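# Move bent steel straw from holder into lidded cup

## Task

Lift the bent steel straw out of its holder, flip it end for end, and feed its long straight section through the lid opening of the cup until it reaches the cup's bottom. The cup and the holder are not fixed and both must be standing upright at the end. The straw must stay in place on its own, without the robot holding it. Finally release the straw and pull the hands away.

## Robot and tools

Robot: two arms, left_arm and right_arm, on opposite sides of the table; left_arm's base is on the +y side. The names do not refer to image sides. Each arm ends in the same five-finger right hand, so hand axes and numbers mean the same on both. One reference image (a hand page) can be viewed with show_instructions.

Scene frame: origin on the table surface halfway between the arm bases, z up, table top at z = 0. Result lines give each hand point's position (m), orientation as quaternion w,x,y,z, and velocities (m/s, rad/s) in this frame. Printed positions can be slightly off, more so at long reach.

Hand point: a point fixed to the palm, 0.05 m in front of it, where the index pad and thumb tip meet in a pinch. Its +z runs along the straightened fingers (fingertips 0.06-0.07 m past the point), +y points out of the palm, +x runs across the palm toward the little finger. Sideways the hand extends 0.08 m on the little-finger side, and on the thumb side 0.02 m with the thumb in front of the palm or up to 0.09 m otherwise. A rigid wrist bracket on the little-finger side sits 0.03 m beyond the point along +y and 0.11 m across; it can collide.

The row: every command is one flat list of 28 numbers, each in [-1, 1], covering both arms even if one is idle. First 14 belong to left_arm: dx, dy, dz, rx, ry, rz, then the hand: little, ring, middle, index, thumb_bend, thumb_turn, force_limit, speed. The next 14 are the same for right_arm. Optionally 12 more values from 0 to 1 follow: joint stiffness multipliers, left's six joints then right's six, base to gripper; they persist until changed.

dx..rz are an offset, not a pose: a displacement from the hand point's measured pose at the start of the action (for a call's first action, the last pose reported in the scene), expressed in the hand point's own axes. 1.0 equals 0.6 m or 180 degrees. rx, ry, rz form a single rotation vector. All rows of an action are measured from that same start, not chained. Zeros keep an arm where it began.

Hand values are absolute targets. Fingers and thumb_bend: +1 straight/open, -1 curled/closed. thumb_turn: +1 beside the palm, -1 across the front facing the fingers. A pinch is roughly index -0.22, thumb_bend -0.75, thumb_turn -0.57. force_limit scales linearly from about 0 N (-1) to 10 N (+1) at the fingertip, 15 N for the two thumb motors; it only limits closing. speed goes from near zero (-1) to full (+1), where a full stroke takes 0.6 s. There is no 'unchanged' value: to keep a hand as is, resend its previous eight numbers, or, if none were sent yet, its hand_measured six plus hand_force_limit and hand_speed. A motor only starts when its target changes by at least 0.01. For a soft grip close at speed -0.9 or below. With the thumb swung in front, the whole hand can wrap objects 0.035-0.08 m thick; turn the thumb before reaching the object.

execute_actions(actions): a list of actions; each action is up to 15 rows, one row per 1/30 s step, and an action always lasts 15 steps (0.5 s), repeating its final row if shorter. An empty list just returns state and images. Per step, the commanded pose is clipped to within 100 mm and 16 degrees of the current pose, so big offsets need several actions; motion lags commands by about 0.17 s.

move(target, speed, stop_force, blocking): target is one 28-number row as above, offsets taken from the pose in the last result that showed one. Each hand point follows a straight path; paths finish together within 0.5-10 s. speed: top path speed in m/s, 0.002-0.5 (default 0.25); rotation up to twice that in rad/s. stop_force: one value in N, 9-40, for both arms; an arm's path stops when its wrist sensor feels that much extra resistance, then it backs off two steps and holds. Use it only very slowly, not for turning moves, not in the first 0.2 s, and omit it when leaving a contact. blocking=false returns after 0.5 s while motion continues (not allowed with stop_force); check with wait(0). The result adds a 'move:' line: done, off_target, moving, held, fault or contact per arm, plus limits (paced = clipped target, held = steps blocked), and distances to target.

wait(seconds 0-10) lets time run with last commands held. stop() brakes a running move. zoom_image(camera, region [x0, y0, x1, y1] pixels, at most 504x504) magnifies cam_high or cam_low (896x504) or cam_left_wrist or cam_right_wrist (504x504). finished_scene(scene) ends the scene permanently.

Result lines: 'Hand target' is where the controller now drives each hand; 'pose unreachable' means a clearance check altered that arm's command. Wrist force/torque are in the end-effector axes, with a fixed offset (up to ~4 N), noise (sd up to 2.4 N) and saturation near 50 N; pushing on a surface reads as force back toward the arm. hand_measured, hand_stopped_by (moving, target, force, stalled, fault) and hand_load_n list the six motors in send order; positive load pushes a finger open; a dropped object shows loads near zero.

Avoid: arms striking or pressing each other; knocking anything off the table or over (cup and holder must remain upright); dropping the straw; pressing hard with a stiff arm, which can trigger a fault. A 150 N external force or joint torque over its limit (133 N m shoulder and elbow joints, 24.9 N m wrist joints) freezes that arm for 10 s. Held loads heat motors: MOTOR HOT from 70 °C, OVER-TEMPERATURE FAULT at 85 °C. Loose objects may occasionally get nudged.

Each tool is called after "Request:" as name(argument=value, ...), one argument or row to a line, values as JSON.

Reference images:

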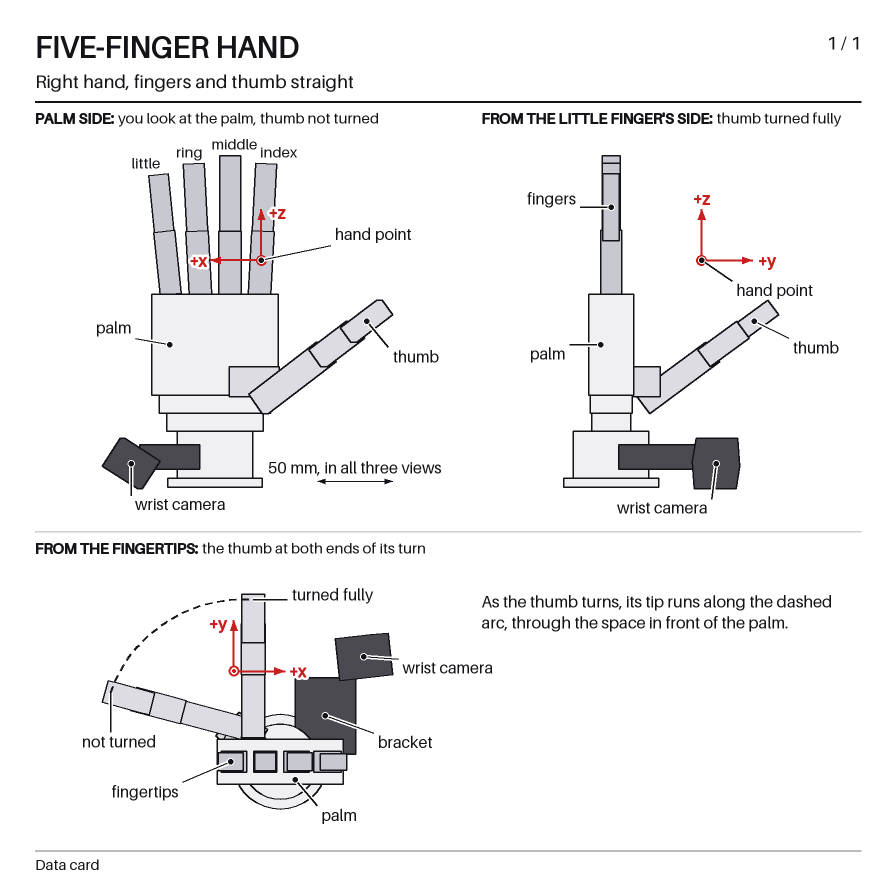

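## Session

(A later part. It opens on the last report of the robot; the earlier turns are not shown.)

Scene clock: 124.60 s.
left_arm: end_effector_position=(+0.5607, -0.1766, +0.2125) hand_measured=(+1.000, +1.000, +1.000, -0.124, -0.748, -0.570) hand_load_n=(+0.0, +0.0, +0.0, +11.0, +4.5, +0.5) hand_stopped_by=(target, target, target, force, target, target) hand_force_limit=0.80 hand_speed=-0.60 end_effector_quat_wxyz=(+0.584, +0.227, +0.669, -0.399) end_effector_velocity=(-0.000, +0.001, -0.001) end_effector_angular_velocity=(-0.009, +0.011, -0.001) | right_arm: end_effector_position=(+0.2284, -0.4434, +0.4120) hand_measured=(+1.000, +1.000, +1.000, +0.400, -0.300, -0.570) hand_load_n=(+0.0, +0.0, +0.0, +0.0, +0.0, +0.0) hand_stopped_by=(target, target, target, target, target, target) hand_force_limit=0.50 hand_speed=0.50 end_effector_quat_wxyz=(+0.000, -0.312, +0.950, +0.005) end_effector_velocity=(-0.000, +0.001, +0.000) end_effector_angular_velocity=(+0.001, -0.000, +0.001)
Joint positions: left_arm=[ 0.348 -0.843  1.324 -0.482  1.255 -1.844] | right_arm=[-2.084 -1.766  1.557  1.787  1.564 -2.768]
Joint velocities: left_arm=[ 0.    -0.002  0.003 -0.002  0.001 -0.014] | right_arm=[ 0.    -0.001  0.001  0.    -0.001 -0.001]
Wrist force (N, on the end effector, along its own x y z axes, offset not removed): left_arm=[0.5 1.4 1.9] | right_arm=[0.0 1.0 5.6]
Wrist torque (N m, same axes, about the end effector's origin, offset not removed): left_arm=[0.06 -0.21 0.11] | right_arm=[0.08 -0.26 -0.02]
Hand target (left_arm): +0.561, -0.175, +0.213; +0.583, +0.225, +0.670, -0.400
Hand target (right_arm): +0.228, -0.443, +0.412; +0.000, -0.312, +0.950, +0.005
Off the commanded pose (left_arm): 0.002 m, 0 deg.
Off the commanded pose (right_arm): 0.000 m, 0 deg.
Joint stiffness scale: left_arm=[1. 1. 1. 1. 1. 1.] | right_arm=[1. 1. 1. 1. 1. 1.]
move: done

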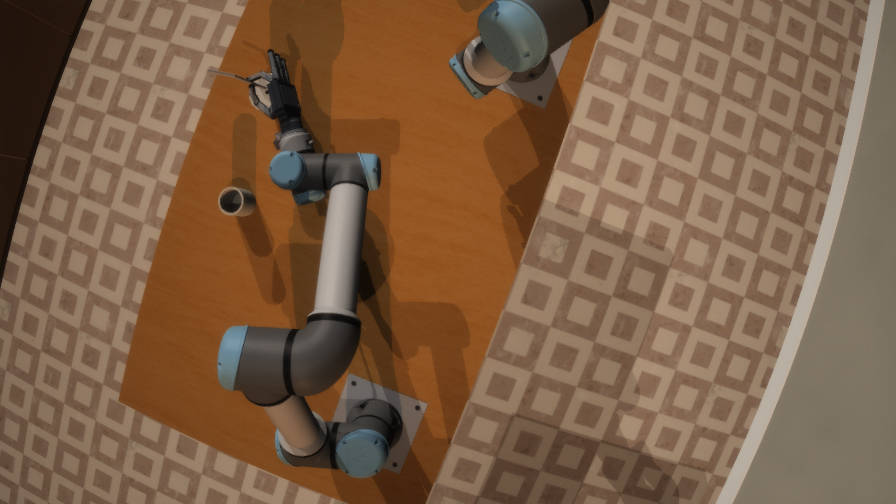

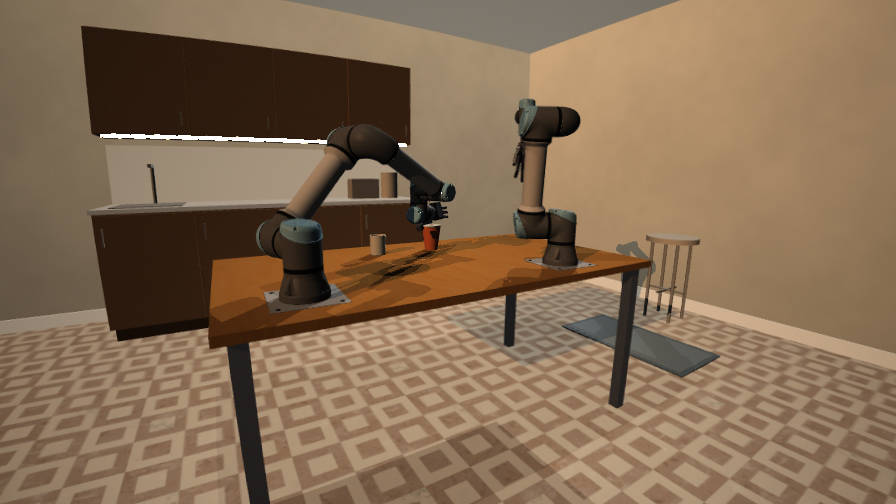

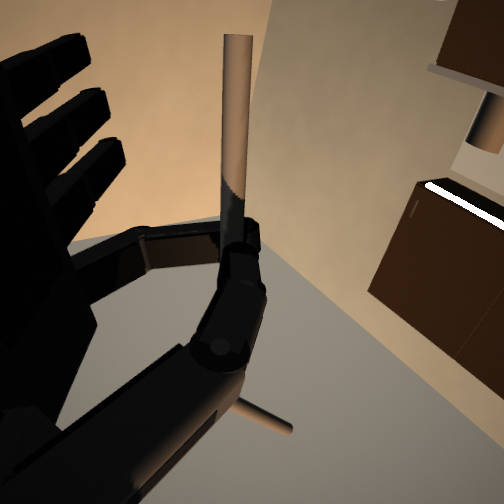

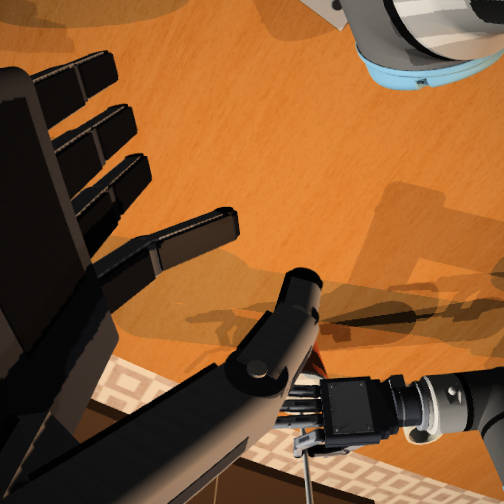

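Request:
move(
  target=[0.026,0.019,0,0,0,0,1,1,1,-0.4,-0.75,-0.57,0.8,-0.6,0,0,0,0,0,0,1,1,1,0.4,-0.3,-0.57,0.5,0.5],
  speed=0.04,
)

Request:
zoom_image(
  camera="cam_high",
  region=[230,60,300,130],
)

Scene clock: 128.97 s.
left_arm: end_effector_position=(+0.5652, -0.1742, +0.1989) hand_measured=(+1.000, +1.000, +1.000, -0.124, -0.748, -0.570) hand_load_n=(+0.0, +0.0, +0.0, +11.0, +4.5, +0.5) hand_stopped_by=(target, target, target, force, target, target) hand_force_limit=0.80 hand_speed=-0.60 end_effector_quat_wxyz=(+0.585, +0.225, +0.668, -0.401) end_effector_velocity=(-0.001, -0.002, +0.002) end_effector_angular_velocity=(-0.008, -0.005, -0.004) | right_arm: end_effector_position=(+0.2284, -0.4434, +0.4120) hand_measured=(+1.000, +1.000, +1.000, +0.400, -0.300, -0.570) hand_load_n=(+0.0, +0.0, +0.0, +0.0, +0.0, +0.0) hand_stopped_by=(target, target, target, target, target, target) hand_force_limit=0.50 hand_speed=0.50 end_effector_quat_wxyz=(+0.000, -0.312, +0.950, +0.005) end_effector_velocity=(-0.000, +0.000, -0.000) end_effector_angular_velocity=(+0.001, -0.000, +0.000)
Joint positions: left_arm=[ 0.356 -0.827  1.336 -0.516  1.264 -1.845] | right_arm=[-2.084 -1.766  1.557  1.787  1.564 -2.768]
Joint velocities: left_arm=[-0.001 -0.     0.001 -0.011  0.003  0.002] | right_arm=[-0.    -0.     0.001 -0.    -0.001 -0.001]
Wrist force (N, on the end effector, along its own x y z axes, offset not removed): left_arm=[0.0 -1.3 1.2] | right_arm=[-0.2 0.4 3.2]
Wrist torque (N m, same axes, about the end effector's origin, offset not removed): left_arm=[-0.24 -0.08 0.10] | right_arm=[-0.05 -0.10 -0.13]
Hand target (left_arm): +0.566, -0.173, +0.194; +0.584, +0.227, +0.669, -0.399
Hand target (right_arm): +0.228, -0.443, +0.412; +0.000, -0.312, +0.950, +0.005
Off the commanded pose (left_arm): 0.005 m, 0 deg.
Off the commanded pose (right_arm): 0.000 m, 0 deg.
Joint stiffness scale: left_arm=[1. 1. 1. 1. 1. 1.] | right_arm=[1. 1. 1. 1. 1. 1.]
move: off_target (left_arm)

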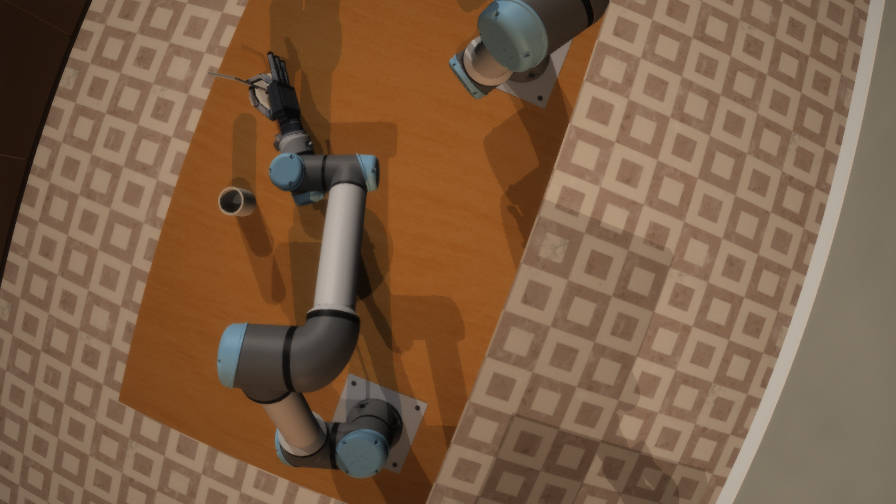

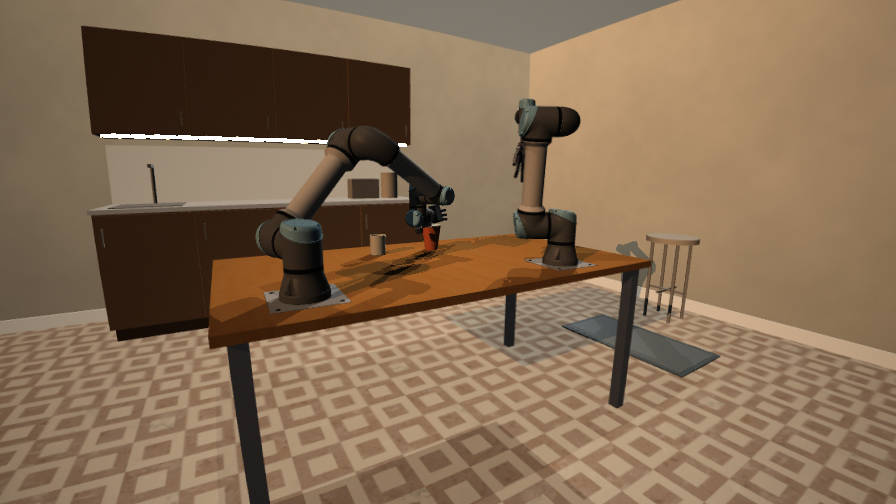

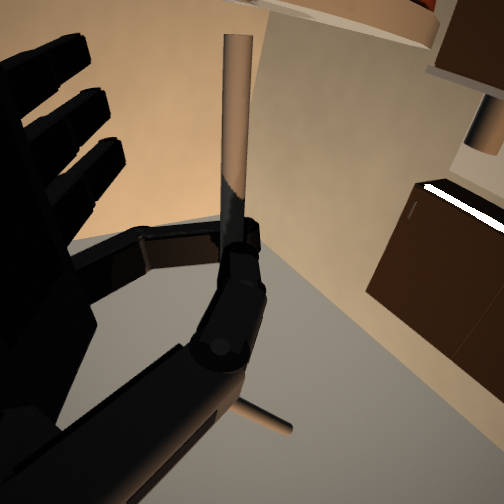

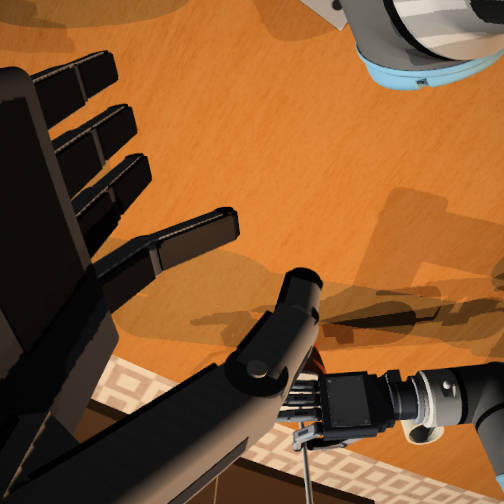

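Region (230, 60, 300, 130) of cam_high's 896x504 image, scaled by 7.200, with more detail than that image has.

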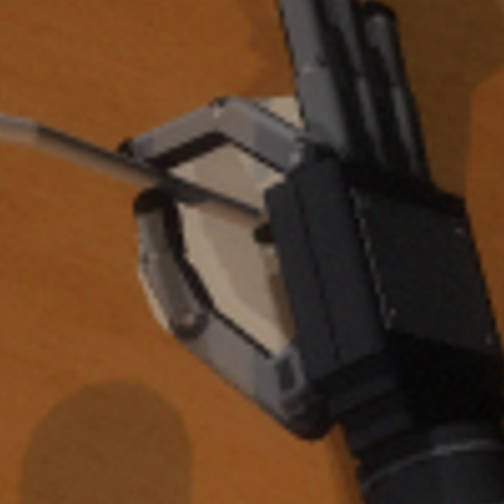

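Request:
move(
  target=[0.016,0.012,-0.004,0,0,0,1,1,1,-0.4,-0.75,-0.57,0.8,-0.6,0,0,0,0,0,0,1,1,1,0.4,-0.3,-0.57,0.5,0.5],
  speed=0.02,
)

Request:
zoom_image(
  camera="cam_high",
  region=[230,60,300,130],
)

Scene clock: 133.70 s.
left_arm: end_effector_position=(+0.5665, -0.1716, +0.1925) hand_measured=(+1.000, +1.000, +1.000, -0.124, -0.748, -0.570) hand_load_n=(+0.0, +0.0, +0.0, +11.0, +4.5, +0.5) hand_stopped_by=(target, target, target, force, target, target) hand_force_limit=0.80 hand_speed=-0.60 end_effector_quat_wxyz=(+0.586, +0.224, +0.666, -0.403) end_effector_velocity=(+0.001, +0.001, -0.000) end_effector_angular_velocity=(-0.005, -0.002, -0.000) | right_arm: end_effector_position=(+0.2284, -0.4434, +0.4120) hand_measured=(+1.000, +1.000, +1.000, +0.400, -0.300, -0.570) hand_load_n=(+0.0, +0.0, +0.0, +0.0, +0.0, +0.0) hand_stopped_by=(target, target, target, target, target, target) hand_force_limit=0.50 hand_speed=0.50 end_effector_quat_wxyz=(+0.000, -0.312, +0.950, +0.005) end_effector_velocity=(-0.000, +0.000, +0.000) end_effector_angular_velocity=(-0.000, -0.001, +0.000)
Joint positions: left_arm=[ 0.359 -0.822  1.35  -0.541  1.269 -1.845] | right_arm=[-2.084 -1.766  1.557  1.787  1.564 -2.768]
Joint velocities: left_arm=[ 0.002  0.     0.003 -0.008  0.002  0.   ] | right_arm=[ 0.    -0.001 -0.    -0.    -0.    -0.   ]
Wrist force (N, on the end effector, along its own x y z axes, offset not removed): left_arm=[-0.8 -1.4 -0.1] | right_arm=[-0.8 0.3 -1.0]
Wrist torque (N m, same axes, about the end effector's origin, offset not removed): left_arm=[-0.06 0.14 -0.05] | right_arm=[0.11 0.14 -0.06]
Hand target (left_arm): +0.567, -0.170, +0.188; +0.585, +0.225, +0.668, -0.401
Hand target (right_arm): +0.228, -0.443, +0.412; +0.000, -0.312, +0.950, +0.005
Off the commanded pose (left_arm): 0.005 m, 0 deg.
Off the commanded pose (right_arm): 0.000 m, 0 deg.
Joint stiffness scale: left_arm=[1. 1. 1. 1. 1. 1.] | right_arm=[1. 1. 1. 1. 1. 1.]
move: off_target (left_arm)

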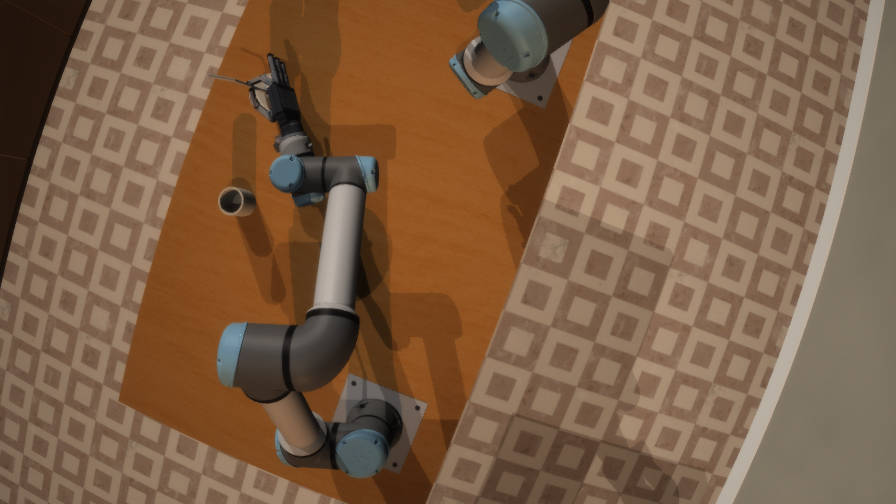

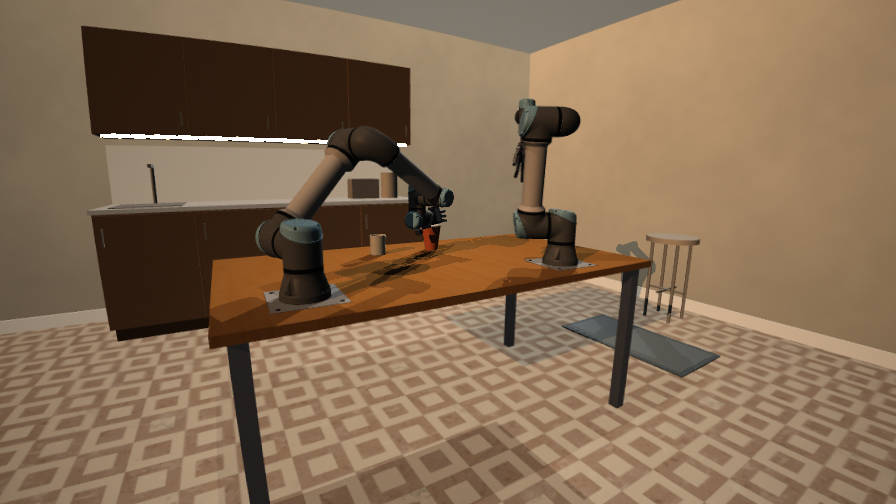

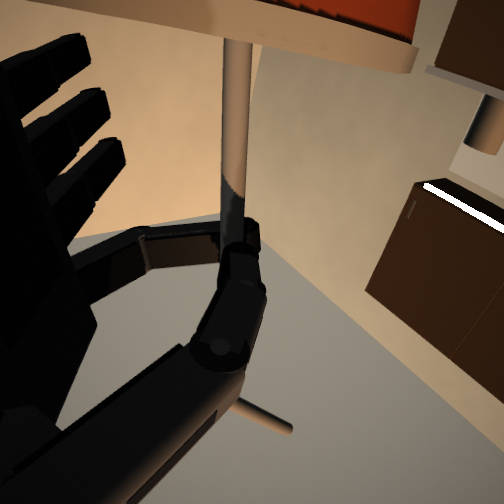

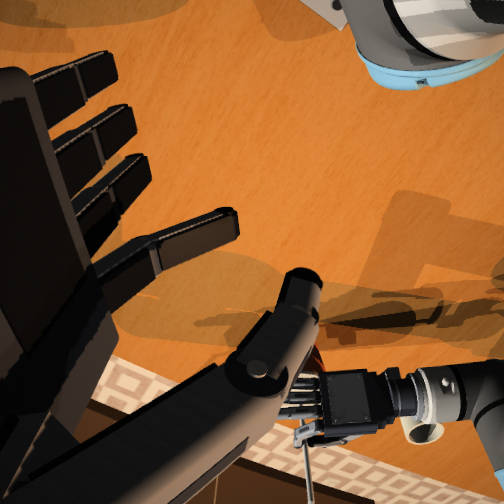

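Region (230, 60, 300, 130) of cam_high's 896x504 image, scaled by 7.200, with more detail than that image has.

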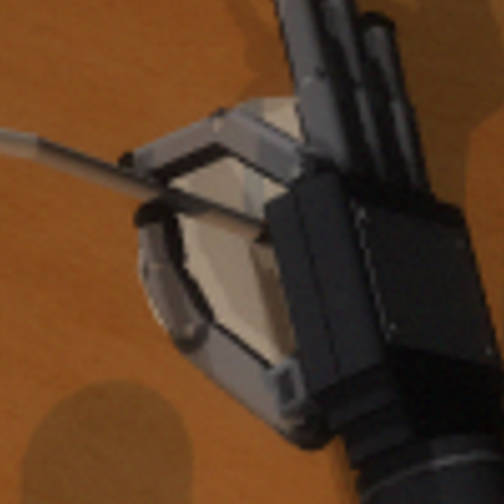

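Request:
move(
  target=[0.024,0.007,0,0,0,0,1,1,1,-0.4,-0.75,-0.57,0.8,-0.6,0,0,0,0,0,0,1,1,1,0.4,-0.3,-0.57,0.5,0.5],
  speed=0.015,
  stop_force=9,
)

Request:
zoom_image(
  camera="cam_high",
  region=[230,60,300,130],
)

Scene clock: 138.77 s.
left_arm: end_effector_position=(+0.5672, -0.1737, +0.1903) hand_measured=(+1.000, +1.000, +1.000, -0.124, -0.748, -0.570) hand_load_n=(+0.0, +0.0, +0.0, +11.0, +5.0, +2.5) hand_stopped_by=(target, target, target, force, target, target) hand_force_limit=0.80 hand_speed=-0.60 end_effector_quat_wxyz=(+0.590, +0.221, +0.661, -0.408) end_effector_velocity=(+0.001, -0.000, +0.000) end_effector_angular_velocity=(-0.011, -0.002, +0.001) | right_arm: end_effector_position=(+0.2284, -0.4434, +0.4120) hand_measured=(+1.000, +1.000, +1.000, +0.400, -0.300, -0.570) hand_load_n=(+0.0, +0.0, +0.0, +0.0, +0.0, +0.0) hand_stopped_by=(target, target, target, target, target, target) hand_force_limit=0.50 hand_speed=0.50 end_effector_quat_wxyz=(+0.000, -0.312, +0.950, +0.005) end_effector_velocity=(+0.000, +0.000, -0.000) end_effector_angular_velocity=(+0.001, -0.001, -0.001)
Joint positions: left_arm=[ 0.359 -0.813  1.352 -0.569  1.269 -1.845] | right_arm=[-2.084 -1.766  1.557  1.787  1.564 -2.768]
Joint velocities: left_arm=[ 0.001  0.003  0.    -0.014 -0.    -0.002] | right_arm=[ 0.001  0.     0.001 -0.001 -0.001  0.002]
Wrist force (N, on the end effector, along its own x y z axes, offset not removed): left_arm=[-4.5 -0.4 -2.1] | right_arm=[3.8 -0.5 4.8]
Wrist torque (N m, same axes, about the end effector's origin, offset not removed): left_arm=[0.10 -0.17 0.21] | right_arm=[-0.28 -0.70 0.02]
Hand target (left_arm): +0.567, -0.172, +0.178; +0.586, +0.224, +0.666, -0.403
Hand target (right_arm): +0.228, -0.443, +0.412; +0.000, -0.312, +0.950, +0.005
Off the commanded pose (left_arm): 0.013 m, 1 deg.
Off the commanded pose (right_arm): 0.000 m, 0 deg.
Joint stiffness scale: left_arm=[1. 1. 1. 1. 1. 1.] | right_arm=[1. 1. 1. 1. 1. 1.]
move: off_target (left_arm)

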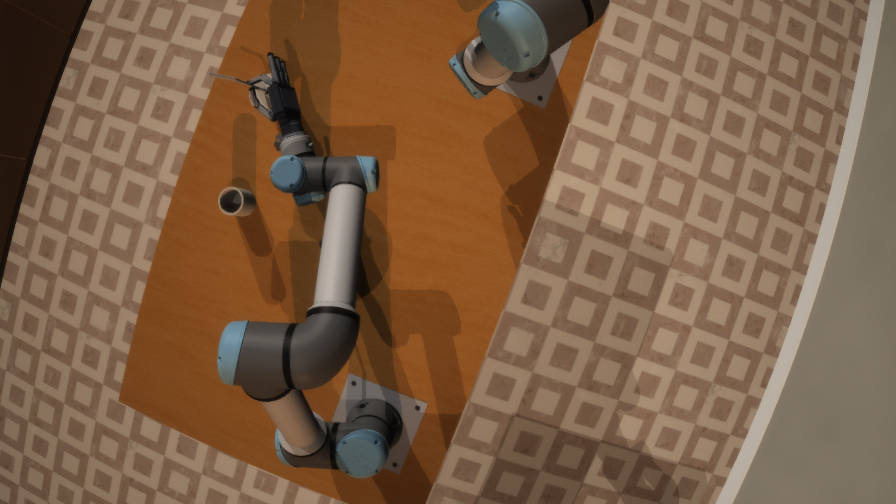

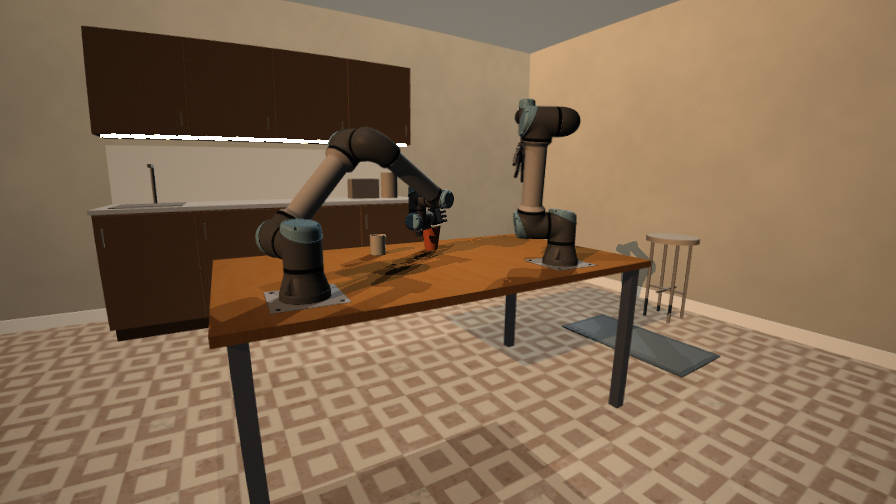

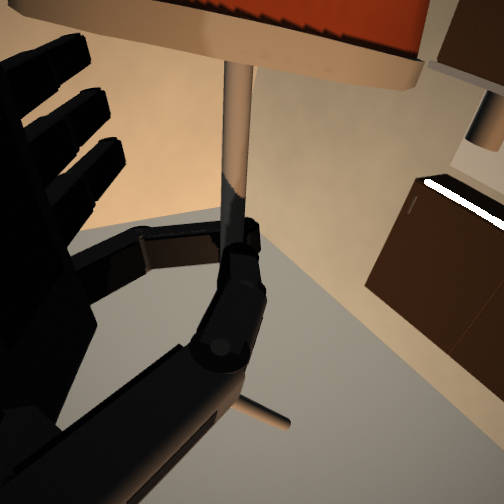

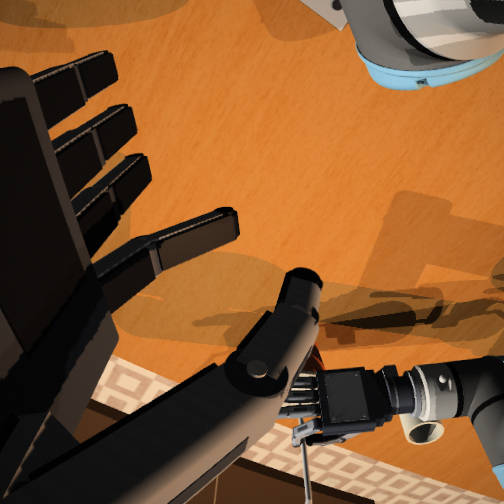

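Region (230, 60, 300, 130) of cam_high's 896x504 image, scaled by 7.200, with more detail than that image has.

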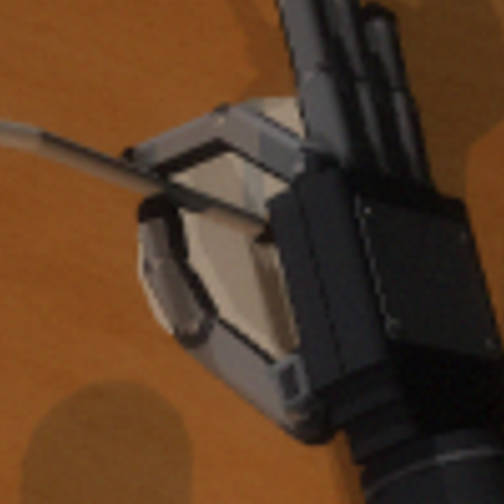

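Request:
move(
  target=[0.006,0.005,-0.009,0,0,0,1,1,1,-0.4,-0.75,-0.57,0.8,-0.6,0,0,0,0,0,0,1,1,1,0.4,-0.3,-0.57,0.5,0.5],
  speed=0.01,
)

Request:
move(
  target=[0.02,0.006,-0.002,0,0,0,1,1,1,-0.4,-0.75,-0.57,0.8,-0.6,0,0,0,0,0,0,1,1,1,0.4,-0.3,-0.57,0.5,0.5],
  speed=0.015,
)

Request:
zoom_image(
  camera="cam_high",
  region=[230,60,300,130],
)

Scene clock: 143.63 s.
left_arm: end_effector_position=(+0.5661, -0.1706, +0.1903) hand_measured=(+1.000, +1.000, +1.000, -0.124, -0.748, -0.570) hand_load_n=(+0.0, +0.0, +0.0, +11.5, +4.5, +0.5) hand_stopped_by=(target, target, target, force, target, target) hand_force_limit=0.80 hand_speed=-0.60 end_effector_quat_wxyz=(+0.591, +0.219, +0.659, -0.410) end_effector_velocity=(-0.001, +0.003, -0.000) end_effector_angular_velocity=(-0.005, -0.001, +0.001) | right_arm: end_effector_position=(+0.2284, -0.4434, +0.4120) hand_measured=(+1.000, +1.000, +1.000, +0.400, -0.300, -0.570) hand_load_n=(+0.0, +0.0, +0.0, +0.0, +0.0, +0.0) hand_stopped_by=(target, target, target, target, target, target) hand_force_limit=0.50 hand_speed=0.50 end_effector_quat_wxyz=(+0.000, -0.312, +0.950, +0.005) end_effector_velocity=(-0.000, +0.000, +0.000) end_effector_angular_velocity=(+0.001, -0.001, +0.002)
Joint positions: left_arm=[ 0.359 -0.819  1.367 -0.586  1.269 -1.845] | right_arm=[-2.084 -1.766  1.557  1.787  1.564 -2.768]
Joint velocities: left_arm=[-0.    -0.005  0.012 -0.012 -0.001 -0.   ] | right_arm=[ 0.    -0.001  0.     0.    -0.001 -0.002]
Wrist force (N, on the end effector, along its own x y z axes, offset not removed): left_arm=[-2.4 0.3 0.0] | right_arm=[2.5 0.2 2.7]
Wrist torque (N m, same axes, about the end effector's origin, offset not removed): left_arm=[0.17 -0.37 0.29] | right_arm=[-0.09 -0.51 -0.20]
Hand target (left_arm): +0.566, -0.168, +0.186; +0.590, +0.221, +0.661, -0.408
Hand target (right_arm): +0.228, -0.443, +0.412; +0.000, -0.312, +0.950, +0.005
Off the commanded pose (left_arm): 0.005 m, 0 deg.
Off the commanded pose (right_arm): 0.000 m, 0 deg.
Joint stiffness scale: left_arm=[1. 1. 1. 1. 1. 1.] | right_arm=[1. 1. 1. 1. 1. 1.]
move: off_target (left_arm)

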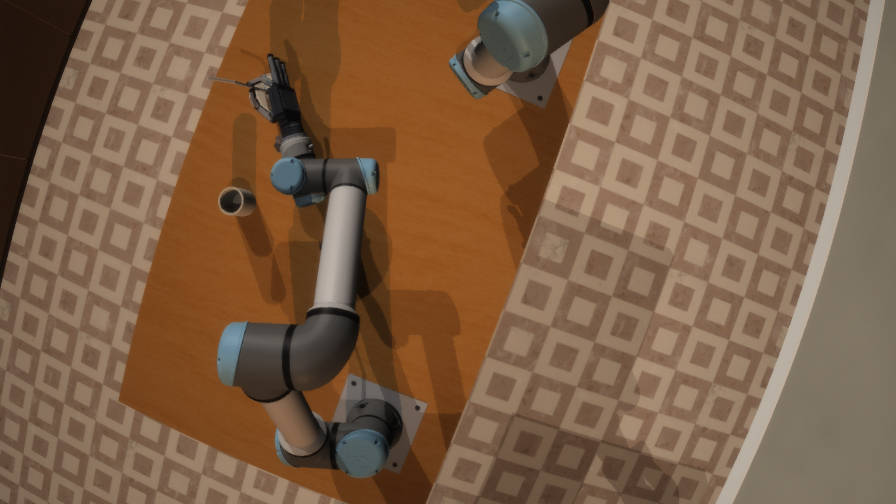

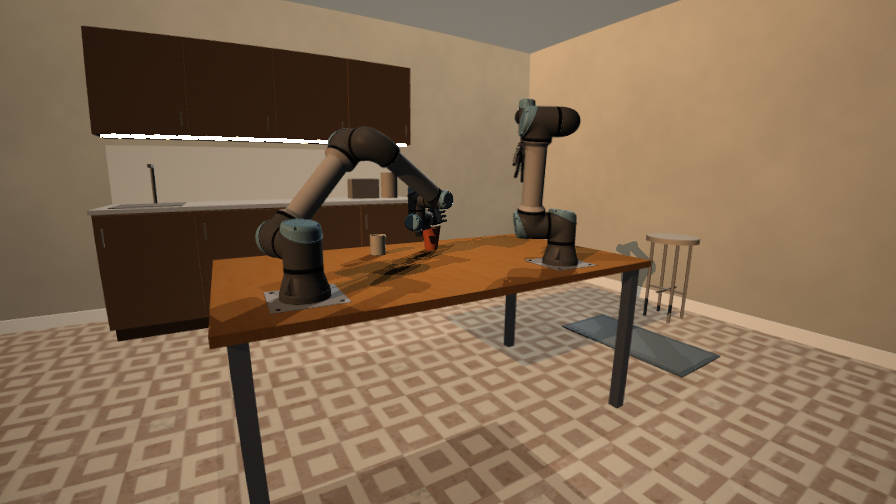

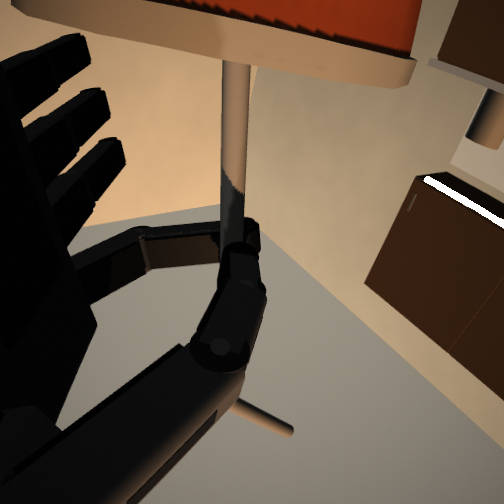

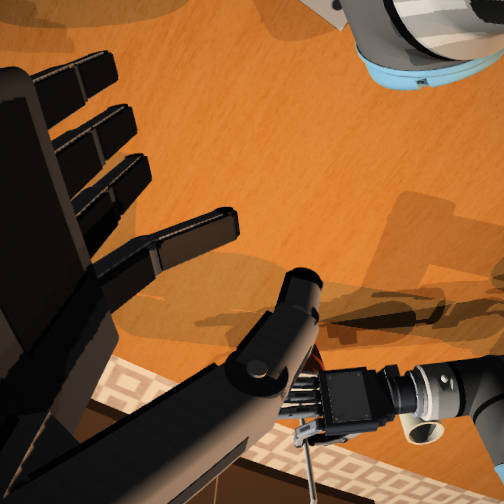

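Scene clock: 144.70 s.
left_arm: end_effector_position=(+0.5666, -0.1718, +0.1901) hand_measured=(+1.000, +1.000, +1.000, -0.124, -0.748, -0.570) hand_load_n=(+0.0, +0.0, +0.0, +11.0, +5.0, +2.0) hand_stopped_by=(target, target, target, force, target, target) hand_force_limit=0.80 hand_speed=-0.60 end_effector_quat_wxyz=(+0.595, +0.216, +0.654, -0.415) end_effector_velocity=(+0.000, -0.001, +0.000) end_effector_angular_velocity=(-0.009, -0.004, -0.000) | right_arm: end_effector_position=(+0.2284, -0.4434, +0.4120) hand_measured=(+1.000, +1.000, +1.000, +0.400, -0.300, -0.570) hand_load_n=(+0.0, +0.0, +0.0, +0.0, +0.0, +0.0) hand_stopped_by=(target, target, target, target, target, target) hand_force_limit=0.50 hand_speed=0.50 end_effector_quat_wxyz=(+0.000, -0.312, +0.950, +0.005) end_effector_velocity=(-0.000, -0.000, +0.000) end_effector_angular_velocity=(-0.001, +0.000, +0.002)
Joint positions: left_arm=[ 0.359 -0.814  1.37  -0.611  1.269 -1.845] | right_arm=[-2.084 -1.766  1.557  1.787  1.564 -2.768]
Joint velocities: left_arm=[-0.     0.003  0.002 -0.015  0.     0.001] | right_arm=[ 0.001  0.001 -0.001  0.     0.001 -0.001]
Wrist force (N, on the end effector, along its own x y z axes, offset not removed): left_arm=[-5.3 -1.9 -0.5] | right_arm=[2.2 -2.1 1.0]
Wrist torque (N m, same axes, about the end effector's origin, offset not removed): left_arm=[-0.14 -0.18 0.00] | right_arm=[-0.34 -0.44 0.02]
Hand target (left_arm): +0.566, -0.170, +0.178; +0.591, +0.219, +0.659, -0.410
Hand target (right_arm): +0.228, -0.443, +0.412; +0.000, -0.312, +0.950, +0.005
Off the commanded pose (left_arm): 0.013 m, 1 deg.
Off the commanded pose (right_arm): 0.000 m, 0 deg.
Joint stiffness scale: left_arm=[1. 1. 1. 1. 1. 1.] | right_arm=[1. 1. 1. 1. 1. 1.]
move: off_target (left_arm)

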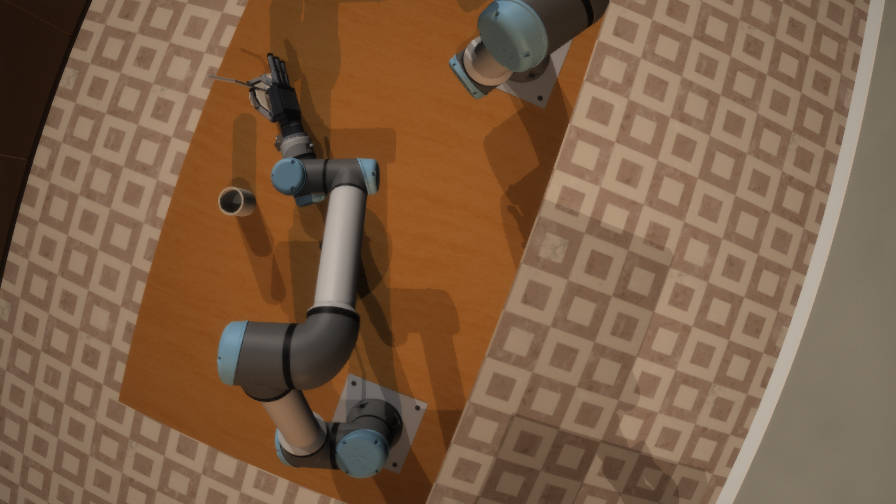

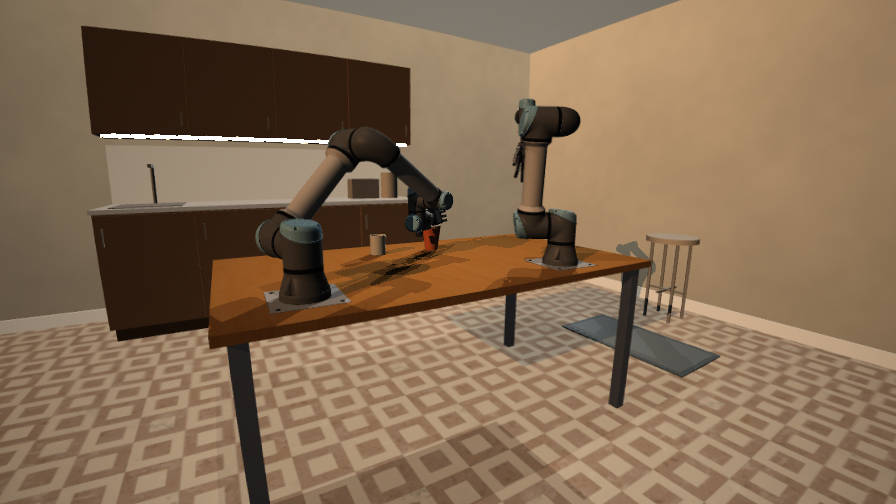

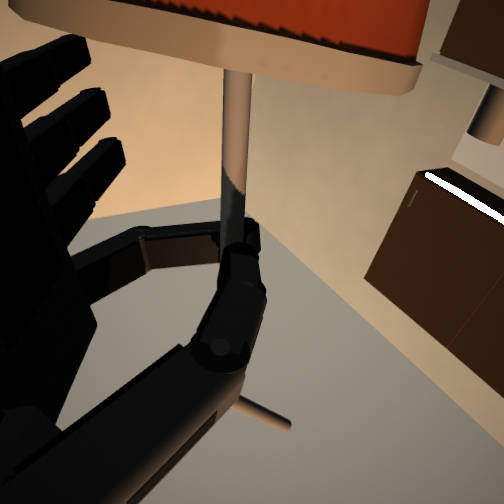

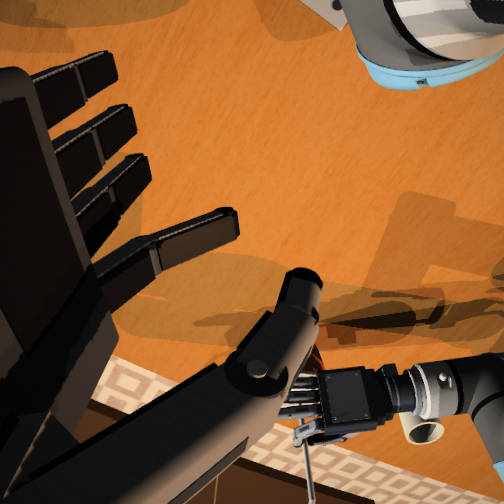

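Region (230, 60, 300, 130) of cam_high's 896x504 image, scaled by 7.200, with more detail than that image has.

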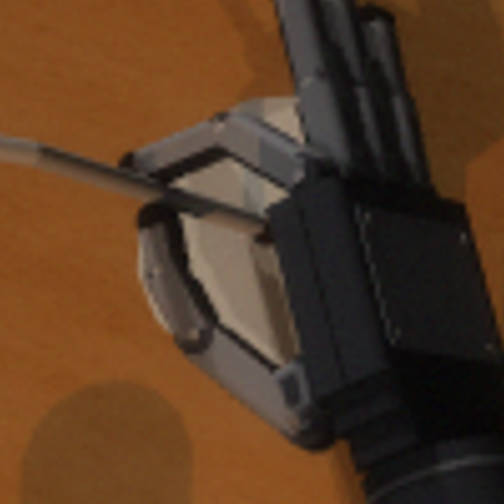

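Request:
move(
  target=[-0.01,0.01,0,0,0.02,0,1,1,1,-0.4,-0.75,-0.57,0.8,-0.6,0,0,0,0,0,0,1,1,1,0.4,-0.3,-0.57,0.5,0.5],
  speed=0.02,
)

Request:
zoom_image(
  camera="cam_high",
  region=[230,60,300,130],
)

Scene clock: 149.13 s.
left_arm: end_effector_position=(+0.5708, -0.1674, +0.1906) hand_measured=(+1.000, +1.000, +1.000, -0.124, -0.748, -0.570) hand_load_n=(+0.0, +0.0, +0.0, +11.5, +4.5, +0.0) hand_stopped_by=(target, target, target, force, target, target) hand_force_limit=0.80 hand_speed=-0.60 end_effector_quat_wxyz=(+0.574, +0.229, +0.672, -0.407) end_effector_velocity=(+0.002, +0.001, -0.000) end_effector_angular_velocity=(+0.016, +0.010, -0.005) | right_arm: end_effector_position=(+0.2284, -0.4434, +0.4120) hand_measured=(+1.000, +1.000, +1.000, +0.400, -0.300, -0.570) hand_load_n=(+0.0, +0.0, +0.0, +0.0, +0.0, +0.0) hand_stopped_by=(target, target, target, target, target, target) hand_force_limit=0.50 hand_speed=0.50 end_effector_quat_wxyz=(+0.000, -0.312, +0.950, +0.005) end_effector_velocity=(+0.000, -0.000, +0.000) end_effector_angular_velocity=(-0.000, -0.001, -0.001)
Joint positions: left_arm=[ 0.374 -0.829  1.351 -0.512  1.301 -1.861] | right_arm=[-2.084 -1.766  1.557  1.787  1.564 -2.768]
Joint velocities: left_arm=[ 0.005 -0.003 -0.007  0.03   0.01  -0.004] | right_arm=[-0.001 -0.    -0.001  0.    -0.    -0.   ]
Wrist force (N, on the end effector, along its own x y z axes, offset not removed): left_arm=[0.4 0.4 -1.6] | right_arm=[0.0 0.5 -0.5]
Wrist torque (N m, same axes, about the end effector's origin, offset not removed): left_arm=[0.24 -0.19 0.12] | right_arm=[0.31 0.03 -0.13]
Hand target (left_arm): +0.572, -0.167, +0.194; +0.574, +0.228, +0.672, -0.408
Hand target (right_arm): +0.228, -0.443, +0.412; +0.000, -0.312, +0.950, +0.005
Off the commanded pose (left_arm): 0.004 m, 0 deg.
Off the commanded pose (right_arm): 0.000 m, 0 deg.
Joint stiffness scale: left_arm=[1. 1. 1. 1. 1. 1.] | right_arm=[1. 1. 1. 1. 1. 1.]
move: off_target (left_arm)

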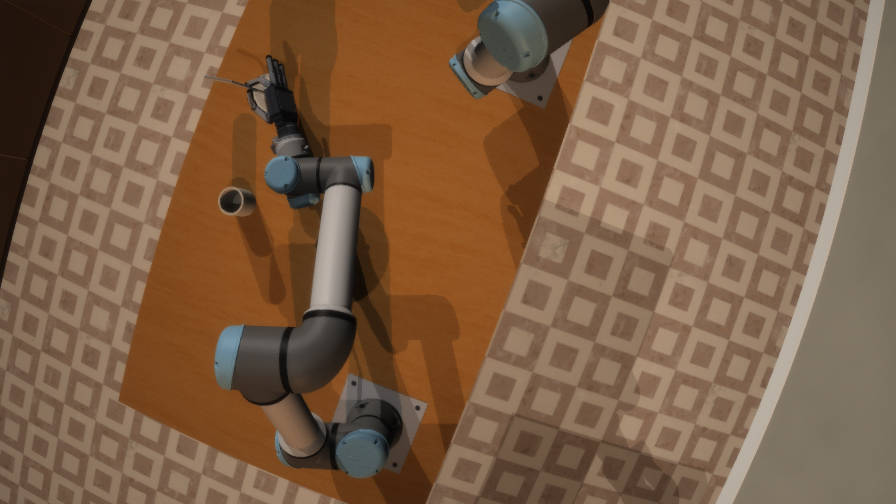

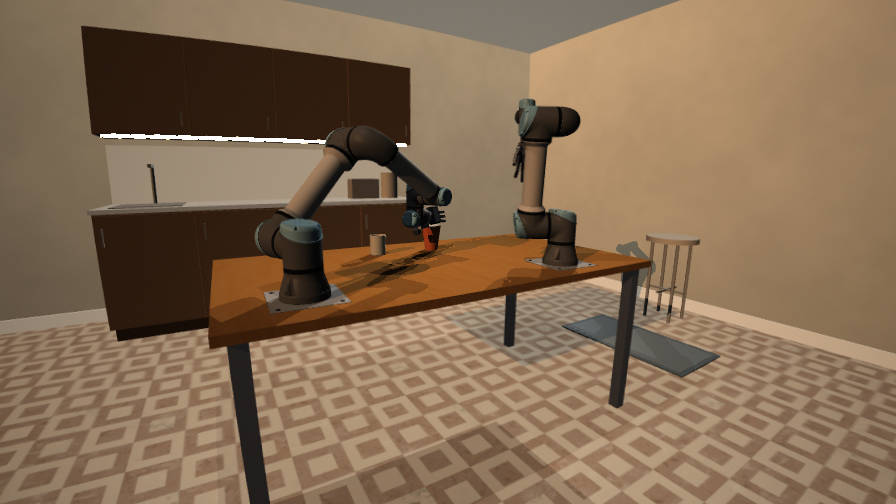

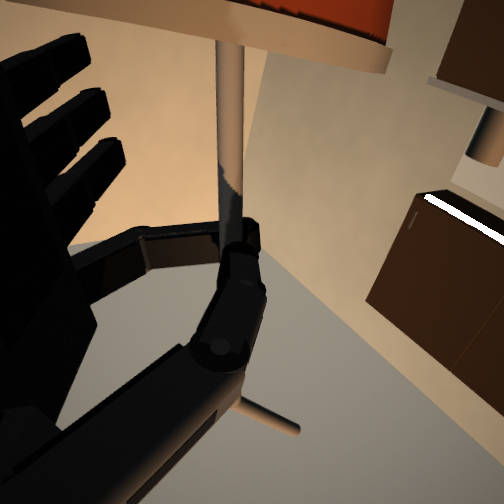

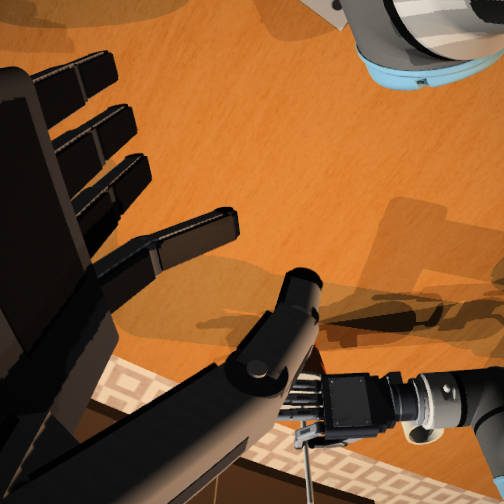

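Region (230, 60, 300, 130) of cam_high's 896x504 image, scaled by 7.200, with more detail than that image has.

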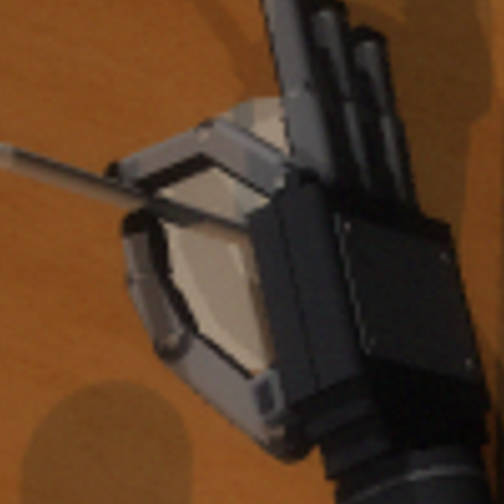

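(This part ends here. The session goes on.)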